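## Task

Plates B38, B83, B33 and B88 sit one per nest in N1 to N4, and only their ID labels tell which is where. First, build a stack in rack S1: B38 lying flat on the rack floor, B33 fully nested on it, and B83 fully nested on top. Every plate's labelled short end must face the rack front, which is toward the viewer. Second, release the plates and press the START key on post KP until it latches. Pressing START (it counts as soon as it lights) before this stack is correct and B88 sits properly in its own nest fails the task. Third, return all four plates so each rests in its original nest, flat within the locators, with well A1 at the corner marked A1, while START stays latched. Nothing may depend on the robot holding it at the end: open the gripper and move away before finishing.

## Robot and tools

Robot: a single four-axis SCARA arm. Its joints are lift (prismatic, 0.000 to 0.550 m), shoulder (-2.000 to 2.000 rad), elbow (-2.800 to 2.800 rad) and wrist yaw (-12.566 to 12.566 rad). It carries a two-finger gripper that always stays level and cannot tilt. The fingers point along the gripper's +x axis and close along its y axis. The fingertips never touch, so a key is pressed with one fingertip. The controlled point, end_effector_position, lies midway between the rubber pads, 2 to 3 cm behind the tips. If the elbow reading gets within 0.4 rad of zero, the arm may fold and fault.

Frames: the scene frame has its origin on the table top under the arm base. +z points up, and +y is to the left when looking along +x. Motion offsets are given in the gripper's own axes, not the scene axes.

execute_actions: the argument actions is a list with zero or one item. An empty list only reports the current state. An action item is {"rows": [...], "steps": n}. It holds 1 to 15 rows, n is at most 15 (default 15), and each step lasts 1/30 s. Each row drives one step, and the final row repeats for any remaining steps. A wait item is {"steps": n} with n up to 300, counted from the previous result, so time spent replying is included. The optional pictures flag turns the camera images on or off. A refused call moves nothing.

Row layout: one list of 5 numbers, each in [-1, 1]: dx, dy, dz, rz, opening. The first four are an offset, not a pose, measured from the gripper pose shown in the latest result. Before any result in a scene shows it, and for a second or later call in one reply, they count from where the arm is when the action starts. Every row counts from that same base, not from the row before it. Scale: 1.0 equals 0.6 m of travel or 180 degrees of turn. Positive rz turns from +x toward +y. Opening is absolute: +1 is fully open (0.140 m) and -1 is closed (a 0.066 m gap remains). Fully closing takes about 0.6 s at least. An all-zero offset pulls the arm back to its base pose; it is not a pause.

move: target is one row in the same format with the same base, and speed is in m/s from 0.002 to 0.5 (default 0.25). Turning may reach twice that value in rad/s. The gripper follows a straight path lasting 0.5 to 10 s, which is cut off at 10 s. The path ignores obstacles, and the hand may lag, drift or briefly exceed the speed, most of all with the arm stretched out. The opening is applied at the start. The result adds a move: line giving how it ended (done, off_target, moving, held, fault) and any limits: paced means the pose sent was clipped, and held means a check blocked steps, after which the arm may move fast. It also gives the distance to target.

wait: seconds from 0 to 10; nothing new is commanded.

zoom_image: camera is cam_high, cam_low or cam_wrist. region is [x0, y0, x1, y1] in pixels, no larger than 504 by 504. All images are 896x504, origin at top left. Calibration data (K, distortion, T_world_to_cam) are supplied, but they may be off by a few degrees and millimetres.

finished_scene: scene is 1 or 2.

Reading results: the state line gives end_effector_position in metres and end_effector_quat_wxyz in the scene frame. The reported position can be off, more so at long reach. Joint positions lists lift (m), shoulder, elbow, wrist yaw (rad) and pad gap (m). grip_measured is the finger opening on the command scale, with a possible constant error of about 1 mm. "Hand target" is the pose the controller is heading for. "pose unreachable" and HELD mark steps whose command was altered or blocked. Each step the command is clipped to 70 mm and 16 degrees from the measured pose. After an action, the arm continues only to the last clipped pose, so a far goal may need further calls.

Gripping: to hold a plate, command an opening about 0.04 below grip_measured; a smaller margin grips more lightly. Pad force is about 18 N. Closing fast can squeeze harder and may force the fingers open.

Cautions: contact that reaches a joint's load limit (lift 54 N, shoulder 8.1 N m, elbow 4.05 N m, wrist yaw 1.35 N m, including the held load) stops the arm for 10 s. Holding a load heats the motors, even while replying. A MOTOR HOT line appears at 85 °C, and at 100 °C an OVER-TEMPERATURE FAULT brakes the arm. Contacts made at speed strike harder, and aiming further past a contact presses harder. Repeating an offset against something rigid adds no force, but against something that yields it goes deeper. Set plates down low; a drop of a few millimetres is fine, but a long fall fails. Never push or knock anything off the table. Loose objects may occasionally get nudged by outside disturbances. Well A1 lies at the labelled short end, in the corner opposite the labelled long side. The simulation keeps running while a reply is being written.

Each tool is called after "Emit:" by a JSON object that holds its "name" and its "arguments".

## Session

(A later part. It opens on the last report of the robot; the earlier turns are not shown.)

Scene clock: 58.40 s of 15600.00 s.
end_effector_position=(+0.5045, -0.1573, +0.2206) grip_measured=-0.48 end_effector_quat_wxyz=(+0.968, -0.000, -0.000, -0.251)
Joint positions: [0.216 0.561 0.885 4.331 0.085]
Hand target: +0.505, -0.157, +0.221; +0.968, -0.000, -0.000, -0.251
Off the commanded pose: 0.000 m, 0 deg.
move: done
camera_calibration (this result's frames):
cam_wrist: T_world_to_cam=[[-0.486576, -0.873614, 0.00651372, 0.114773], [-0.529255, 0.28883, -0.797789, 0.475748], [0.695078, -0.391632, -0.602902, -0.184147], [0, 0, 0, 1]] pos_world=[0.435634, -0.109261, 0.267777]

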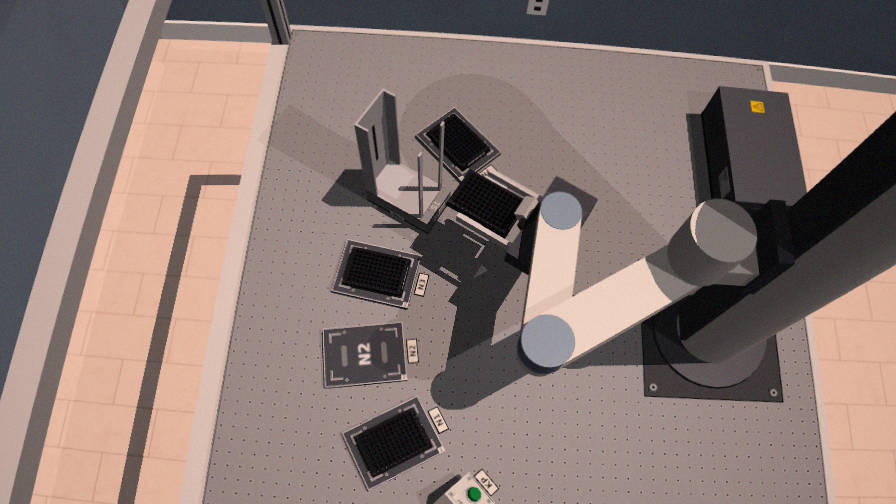

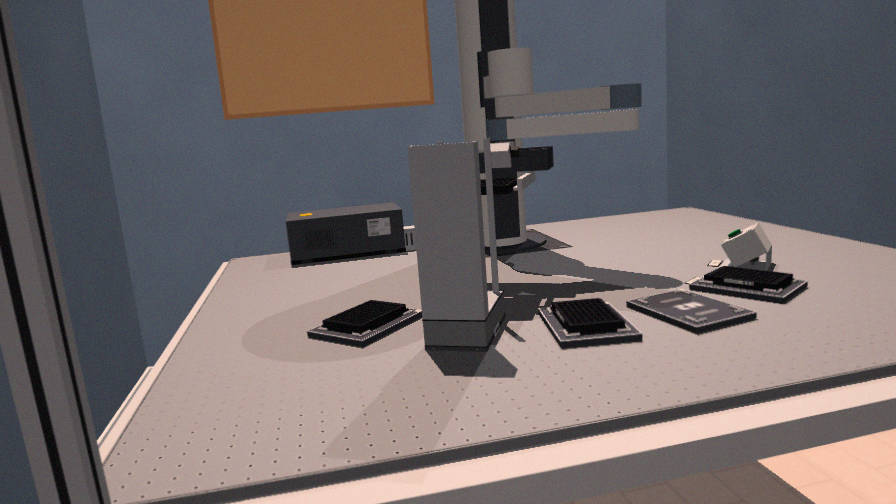

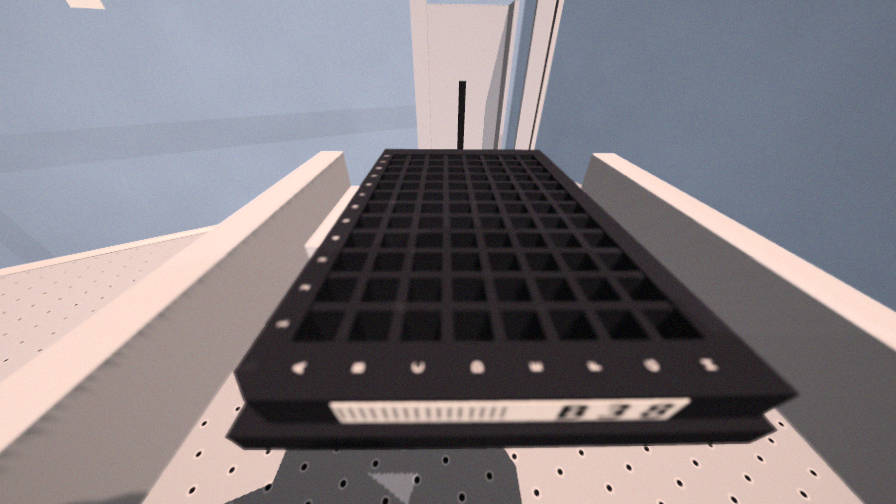

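Emit:
{"name": "move", "arguments": {"target": [0,-0.017,0.22,0,-0.54]}}

Emit:
{"name": "move", "arguments": {"target": [0.32,0,0,0,-0.54]}}

Scene clock: 72.83 s of 15600.00 s.
end_effector_position=(+0.4996, -0.1662, +0.3526) grip_measured=-0.48 end_effector_quat_wxyz=(+0.968, -0.000, -0.000, -0.251)
Joint positions: [0.348 0.516 0.882 4.378 0.085]
Hand target: +0.500, -0.166, +0.353; +0.968, -0.000, -0.000, -0.251
Off the commanded pose: 0.000 m, 0 deg.
After step 90, 10.50 s passed at rest.
move: done
camera_calibration (this result's frames):
cam_wrist: T_world_to_cam=[[-0.486765, -0.873509, 0.00651372, 0.103806], [-0.529192, 0.288944, -0.797789, 0.581034], [0.694993, -0.391782, -0.602902, -0.104553], [0, 0, 0, 1]] pos_world=[0.430672, -0.118173, 0.399831]

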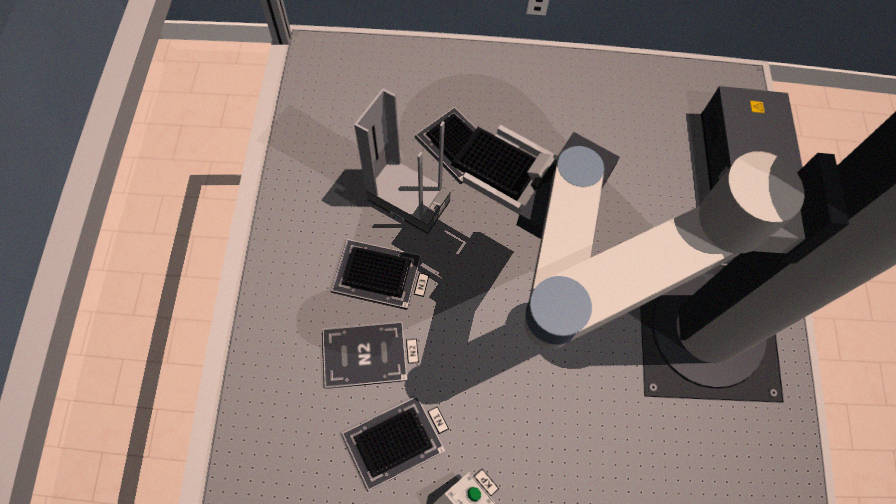

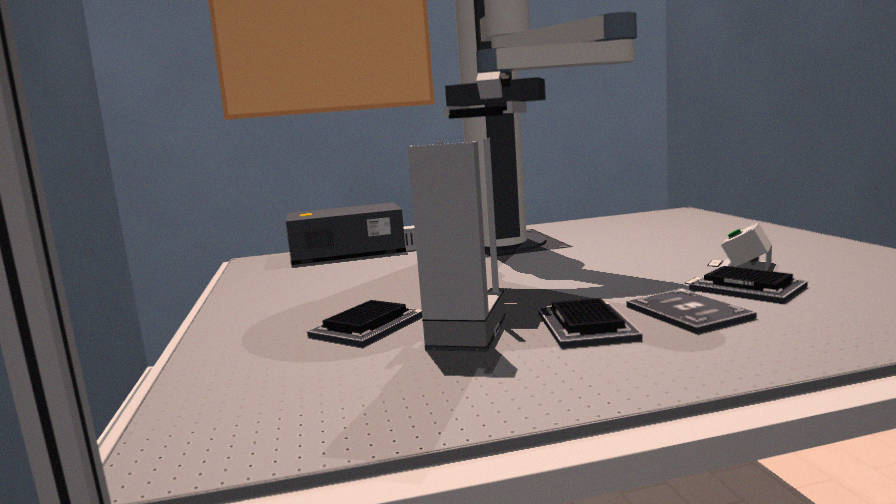

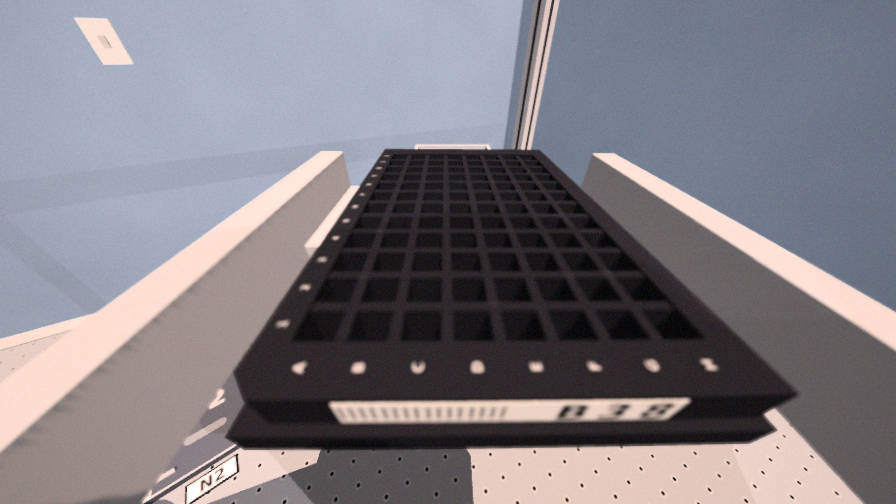

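Scene clock: 74.07 s of 15600.00 s.
end_effector_position=(+0.6674, -0.2594, +0.3526) grip_measured=-0.48 end_effector_quat_wxyz=(+0.968, -0.000, -0.000, -0.251)
Joint positions: [0.348 0.109 1.854 3.813 0.085]
Hand target: +0.667, -0.259, +0.353; +0.968, -0.000, -0.000, -0.251
Off the commanded pose: 0.000 m, 0 deg.
move: done
camera_calibration (this result's frames):
cam_wrist: T_world_to_cam=[[-0.48667, -0.873562, 0.00651372, 0.103956], [-0.529223, 0.288887, -0.797789, 0.696802], [0.695036, -0.391707, -0.602902, -0.257727], [0, 0, 0, 1]] pos_world=[0.598486, -0.211438, 0.39984]

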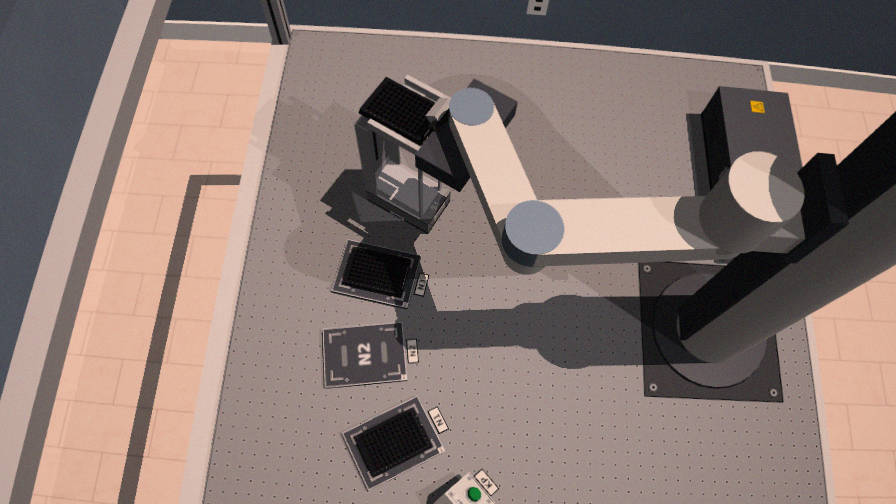

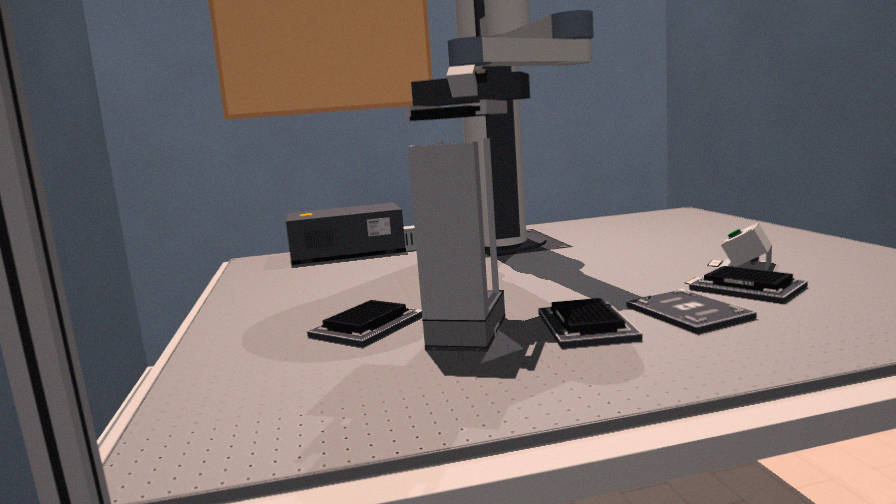

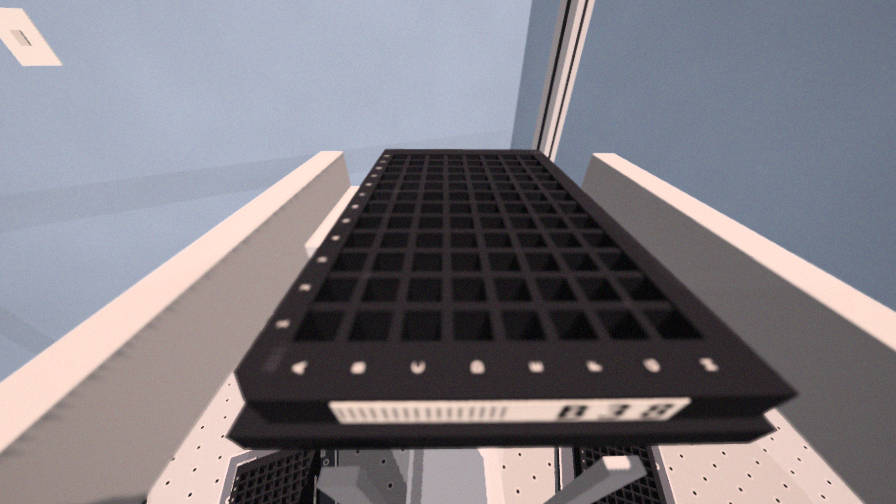

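Emit:
{"name": "move", "arguments": {"target": [0.01,0,-0.035,0,-0.54], "speed": 0.05}}

Emit:
{"name": "zoom_image", "arguments": {"camera": "cam_wrist", "region": [200, 400, 700, 504]}}

Emit:
{"name": "zoom_image", "arguments": {"camera": "cam_high", "region": [340, 60, 500, 200]}}

Emit:
{"name": "zoom_image", "arguments": {"camera": "cam_low", "region": [390, 70, 550, 180]}}

Scene clock: 82.63 s of 15600.00 s.
end_effector_position=(+0.6727, -0.2623, +0.3316) grip_measured=-0.48 end_effector_quat_wxyz=(+0.968, -0.000, -0.000, -0.251)
Joint positions: [0.327 0.091 1.893 3.792 0.085]
Hand target: +0.673, -0.262, +0.332; +0.968, -0.000, -0.000, -0.251
Off the commanded pose: 0.000 m, 0 deg.
After step 90, 4.83 s passed at rest.
move: done
camera_calibration (this result's frames):
cam_wrist: T_world_to_cam=[[-0.486438, -0.873691, 0.00651372, 0.103991], [-0.5293, 0.288747, -0.797789, 0.683607], [0.69514, -0.391523, -0.602902, -0.27523], [0, 0, 0, 1]] pos_world=[0.603742, -0.214292, 0.37876]

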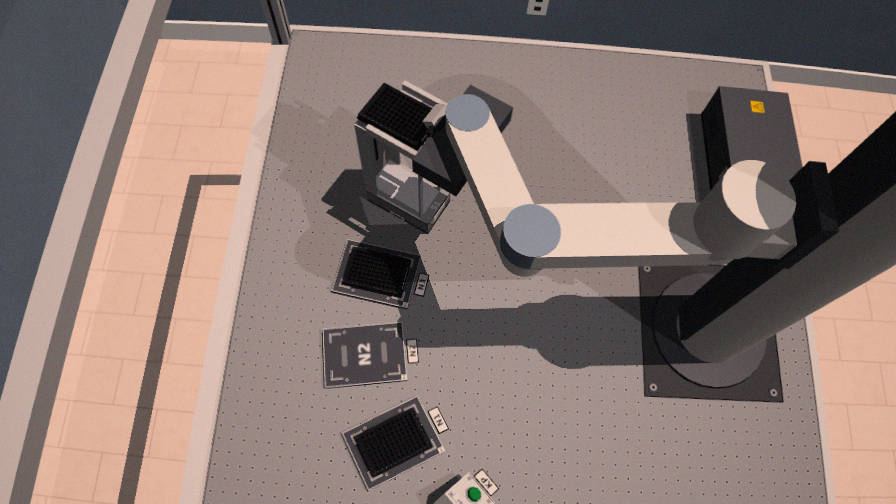

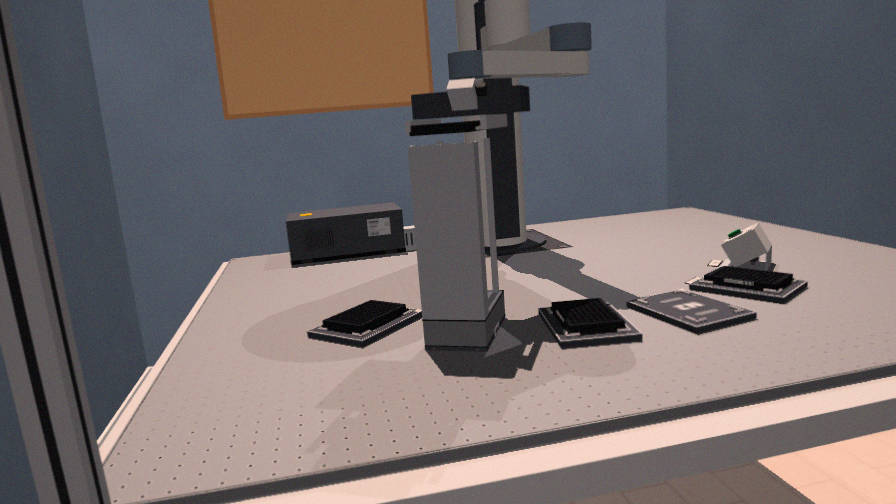

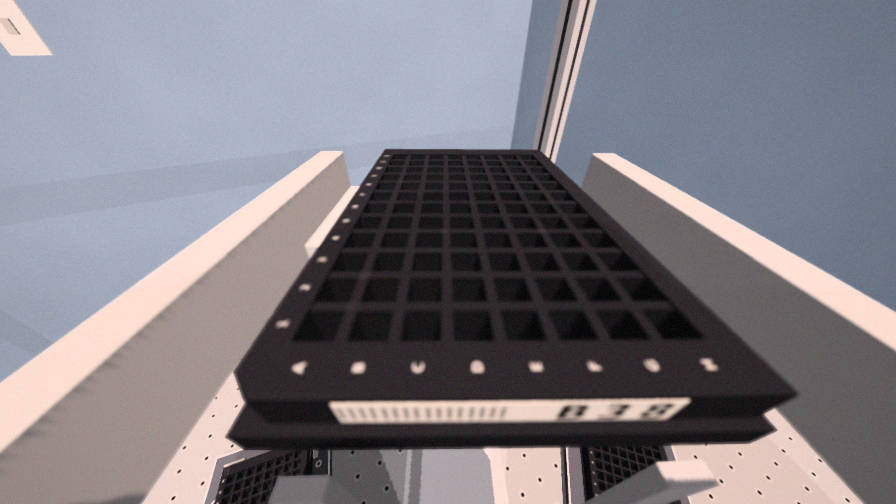

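Region (200, 400, 700, 504) of cam_wrist's 896x504 image, scaled by 1.008, with more detail than that image has; it fills the top 105 rows of this view, and the rest is white.

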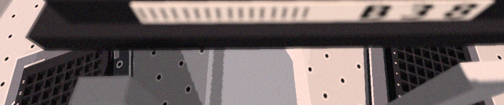

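Region (340, 60, 500, 200) of cam_high's 896x504 image, scaled by 3.150, with more detail than that image has; it fills the top 441 rows of this view, and the rest is white.

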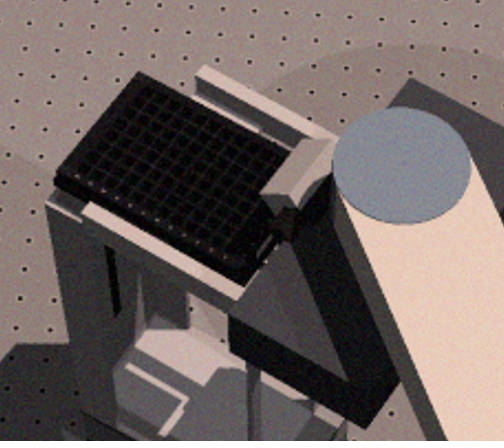

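Region (390, 70, 550, 180) of cam_low's 896x504 image, scaled by 3.150, with more detail than that image has; it fills the top 346 rows of this view, and the rest is white.

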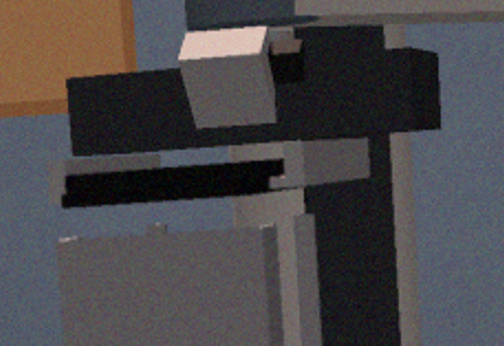

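Emit:
{"name": "move", "arguments": {"target": [-0.002,0,-0.05,0.006,-0.54], "speed": 0.02}}

Scene clock: 90.70 s of 15600.00 s.
end_effector_position=(+0.6721, -0.2612, +0.3016) grip_measured=-0.49 end_effector_quat_wxyz=(+0.971, -0.000, -0.000, -0.240)
Joint positions: [0.297 0.089 1.886 3.822 0.085]
Hand target: +0.672, -0.262, +0.302; +0.970, -0.000, -0.000, -0.242
Off the commanded pose: 0.001 m, 0 deg.
After step 90, 3.33 s passed at rest.
move: done
camera_calibration (this result's frames):
cam_wrist: T_world_to_cam=[[-0.467712, -0.883857, 0.00651372, 0.089614], [-0.535332, 0.277403, -0.797789, 0.660178], [0.703324, -0.376623, -0.602902, -0.294121], [0, 0, 0, 1]] pos_world=[0.602191, -0.214702, 0.348773]

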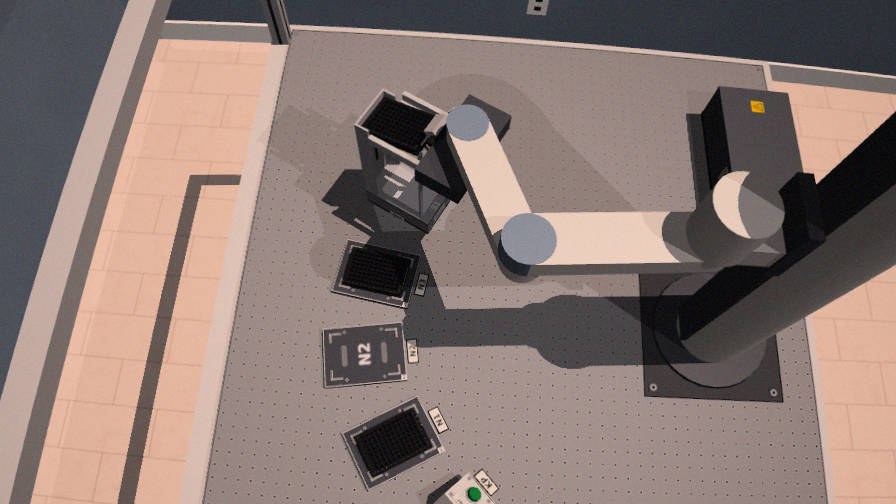

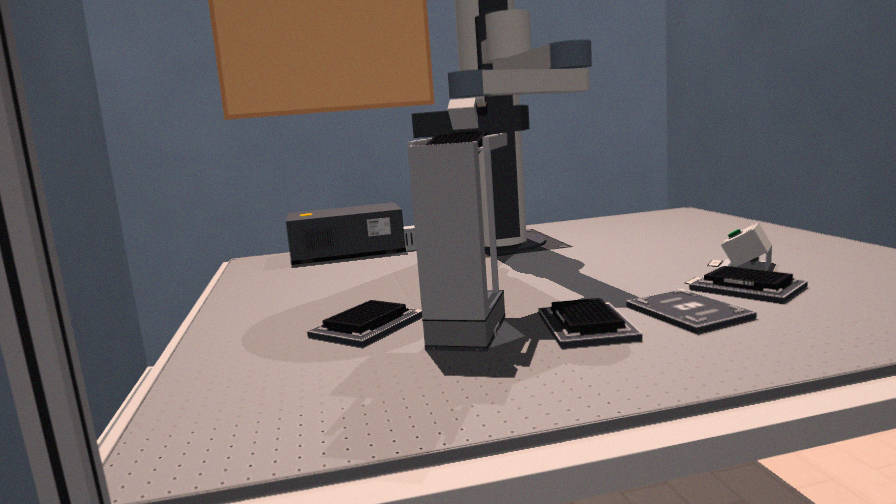

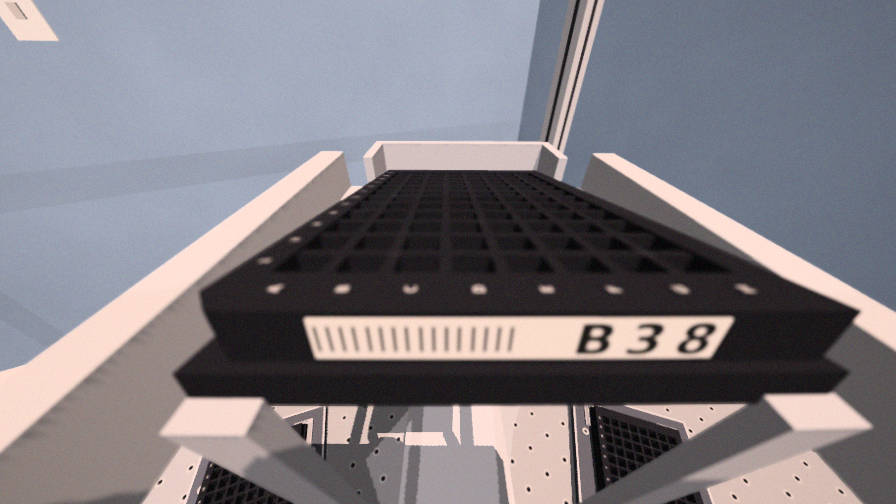

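Emit:
{"name": "move", "arguments": {"target": [0.007,0,-0.03,0,-0.54], "speed": 0.015}}

Scene clock: 94.63 s of 15600.00 s.
end_effector_position=(+0.6750, -0.2631, +0.2837) grip_measured=-0.49 end_effector_quat_wxyz=(+0.971, -0.000, -0.000, -0.240)
Joint positions: [0.279 0.077 1.91  3.811 0.085]
Hand target: +0.676, -0.263, +0.284; +0.971, -0.000, -0.000, -0.240
Off the commanded pose: 0.001 m, 0 deg.
move: done
camera_calibration (this result's frames):
cam_wrist: T_world_to_cam=[[-0.467376, -0.884035, 0.00651372, 0.0891033], [-0.535438, 0.2772, -0.797789, 0.64804], [0.703467, -0.376355, -0.602902, -0.3077], [0, 0, 0, 1]] pos_world=[0.605087, -0.21667, 0.330905]

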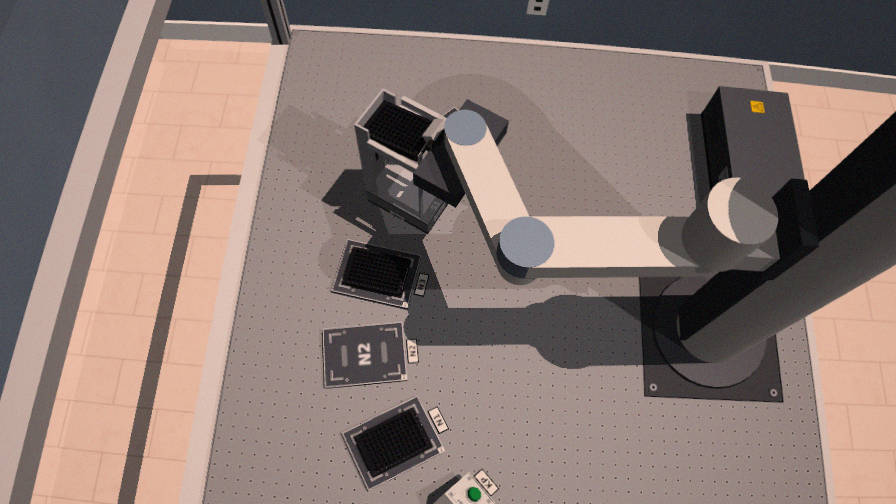

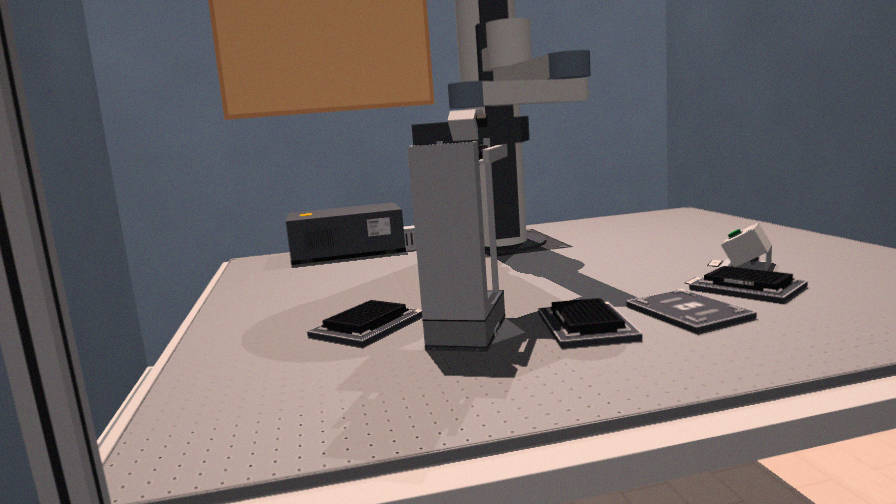

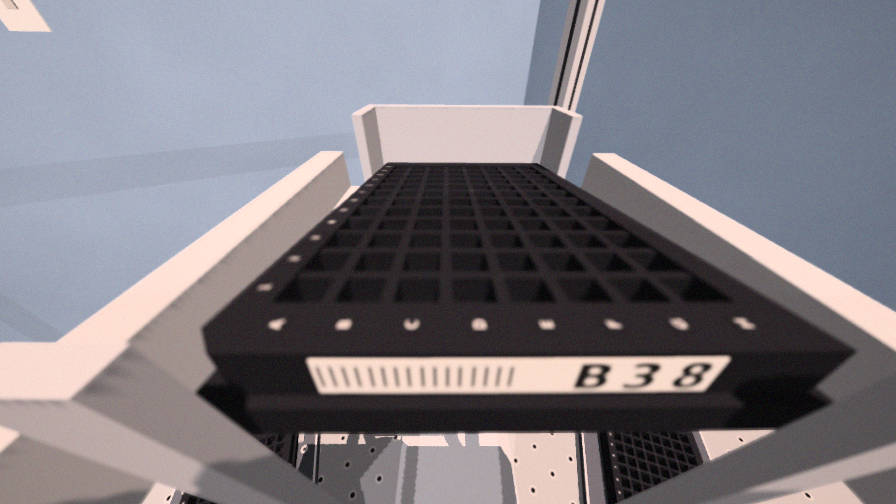

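Emit:
{"name": "move", "arguments": {"target": [-0.001,0,-0.33,0,-0.54], "speed": 0.06}}

Emit:
{"name": "zoom_image", "arguments": {"camera": "cam_low", "region": [400, 230, 580, 360]}}

Scene clock: 100.87 s of 15600.00 s.
end_effector_position=(+0.6745, -0.2630, +0.0856) grip_measured=-0.49 end_effector_quat_wxyz=(+0.971, -0.000, -0.000, -0.240)
Joint positions: [0.081 0.079 1.906 3.813 0.085]
Hand target: +0.674, -0.263, +0.086; +0.971, -0.000, -0.000, -0.240
Off the commanded pose: 0.000 m, 0 deg.
move: done
camera_calibration (this result's frames):
cam_wrist: T_world_to_cam=[[-0.467599, -0.883917, 0.00651372, 0.0904881], [-0.535368, 0.277335, -0.797789, 0.489652], [0.703372, -0.376532, -0.602902, -0.426643], [0, 0, 0, 1]] pos_world=[0.604545, -0.216458, 0.132826]

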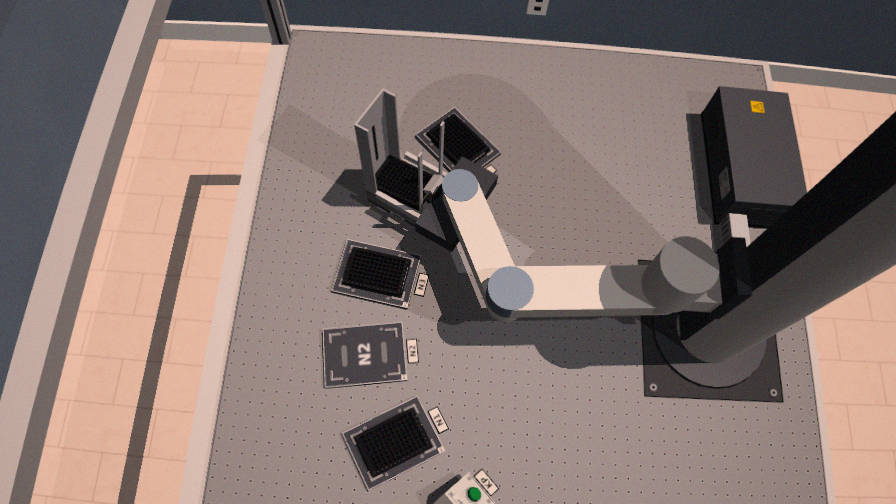

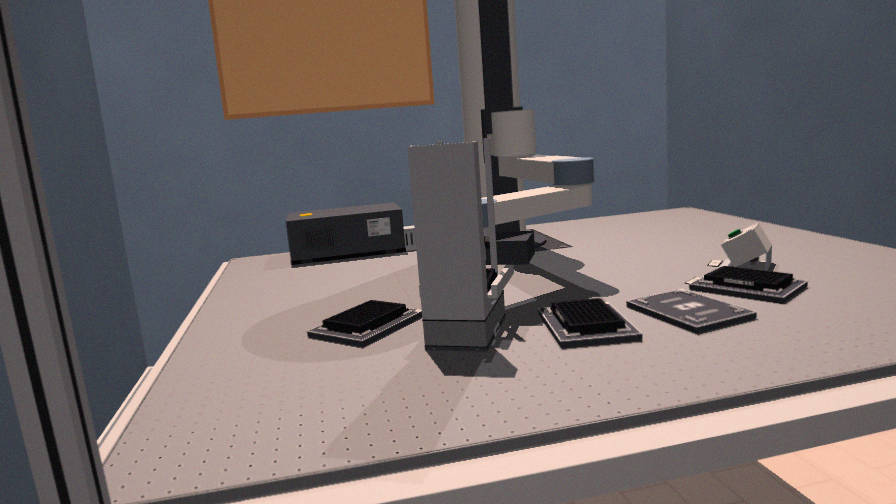

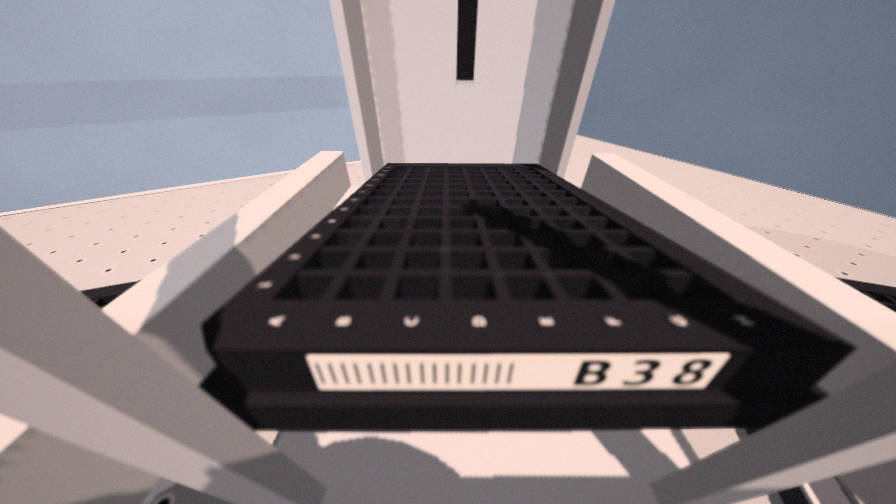

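Region (400, 230, 580, 360) of cam_low's 896x504 image, scaled by 2.800, with more detail than that image has.

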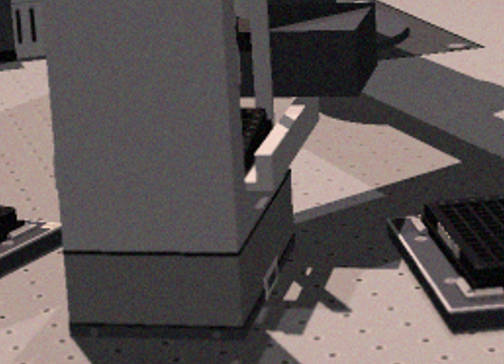

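Emit:
{"name": "move", "arguments": {"target": [0,0,-0.03,0,-0.54], "speed": 0.015}}

Scene clock: 104.50 s of 15600.00 s.
end_effector_position=(+0.6745, -0.2628, +0.0678) grip_measured=-0.48 end_effector_quat_wxyz=(+0.971, -0.000, -0.000, -0.240)
Joint positions: [0.063 0.079 1.905 3.814 0.085]
Hand target: +0.674, -0.263, +0.068; +0.971, -0.000, -0.000, -0.240
Off the commanded pose: 0.000 m, 0 deg.
move: done
camera_calibration (this result's frames):
cam_wrist: T_world_to_cam=[[-0.467068, -0.884197, 0.00651372, 0.0902711], [-0.535534, 0.277013, -0.797789, 0.475417], [0.703598, -0.37611, -0.602902, -0.437418], [0, 0, 0, 1]] pos_world=[0.604532, -0.216397, 0.114974]

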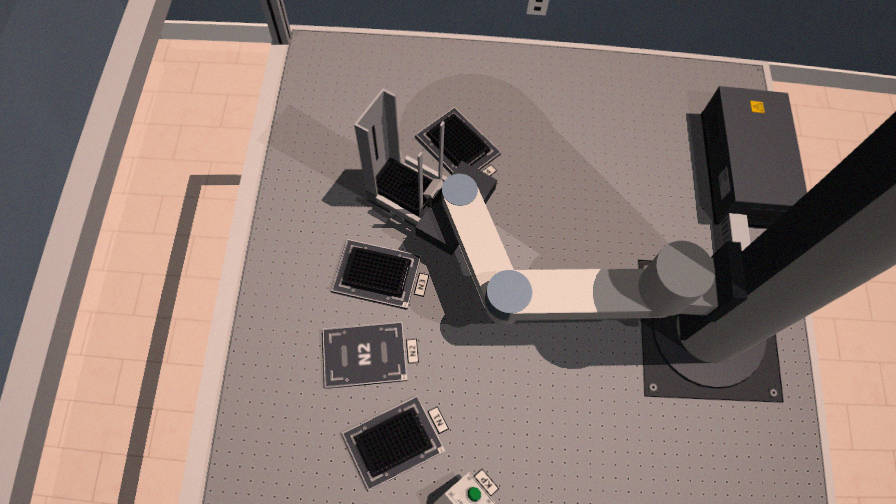

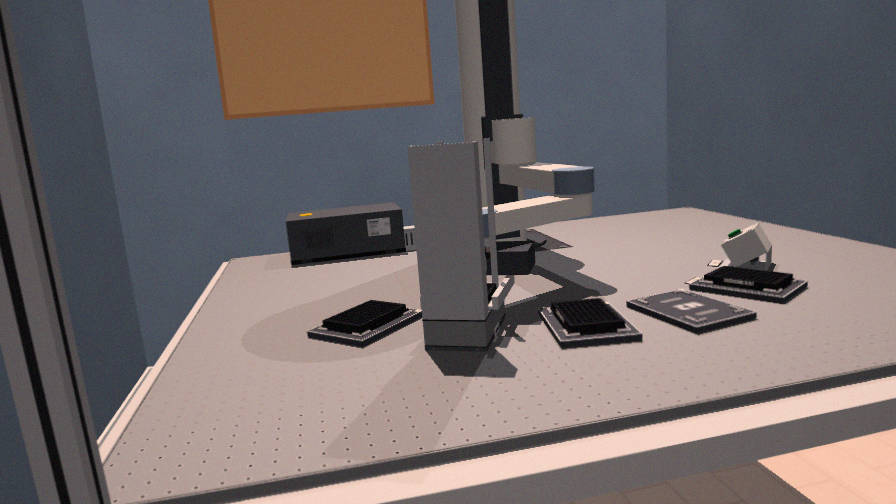

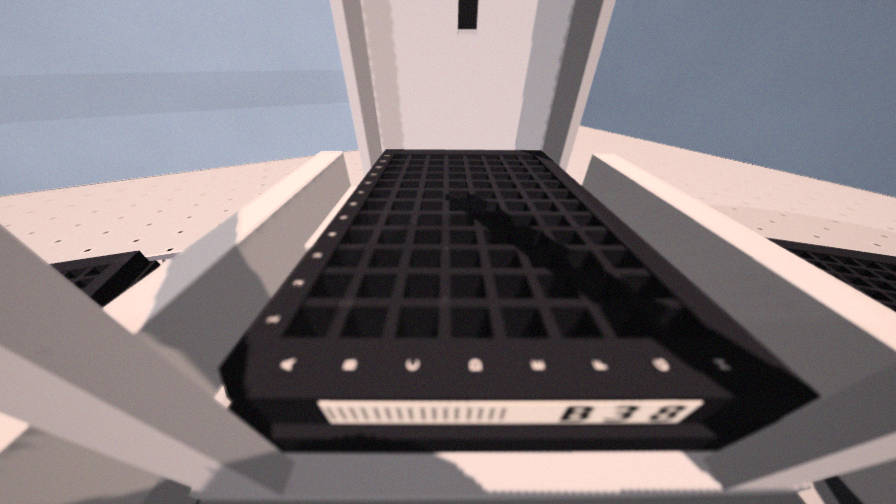

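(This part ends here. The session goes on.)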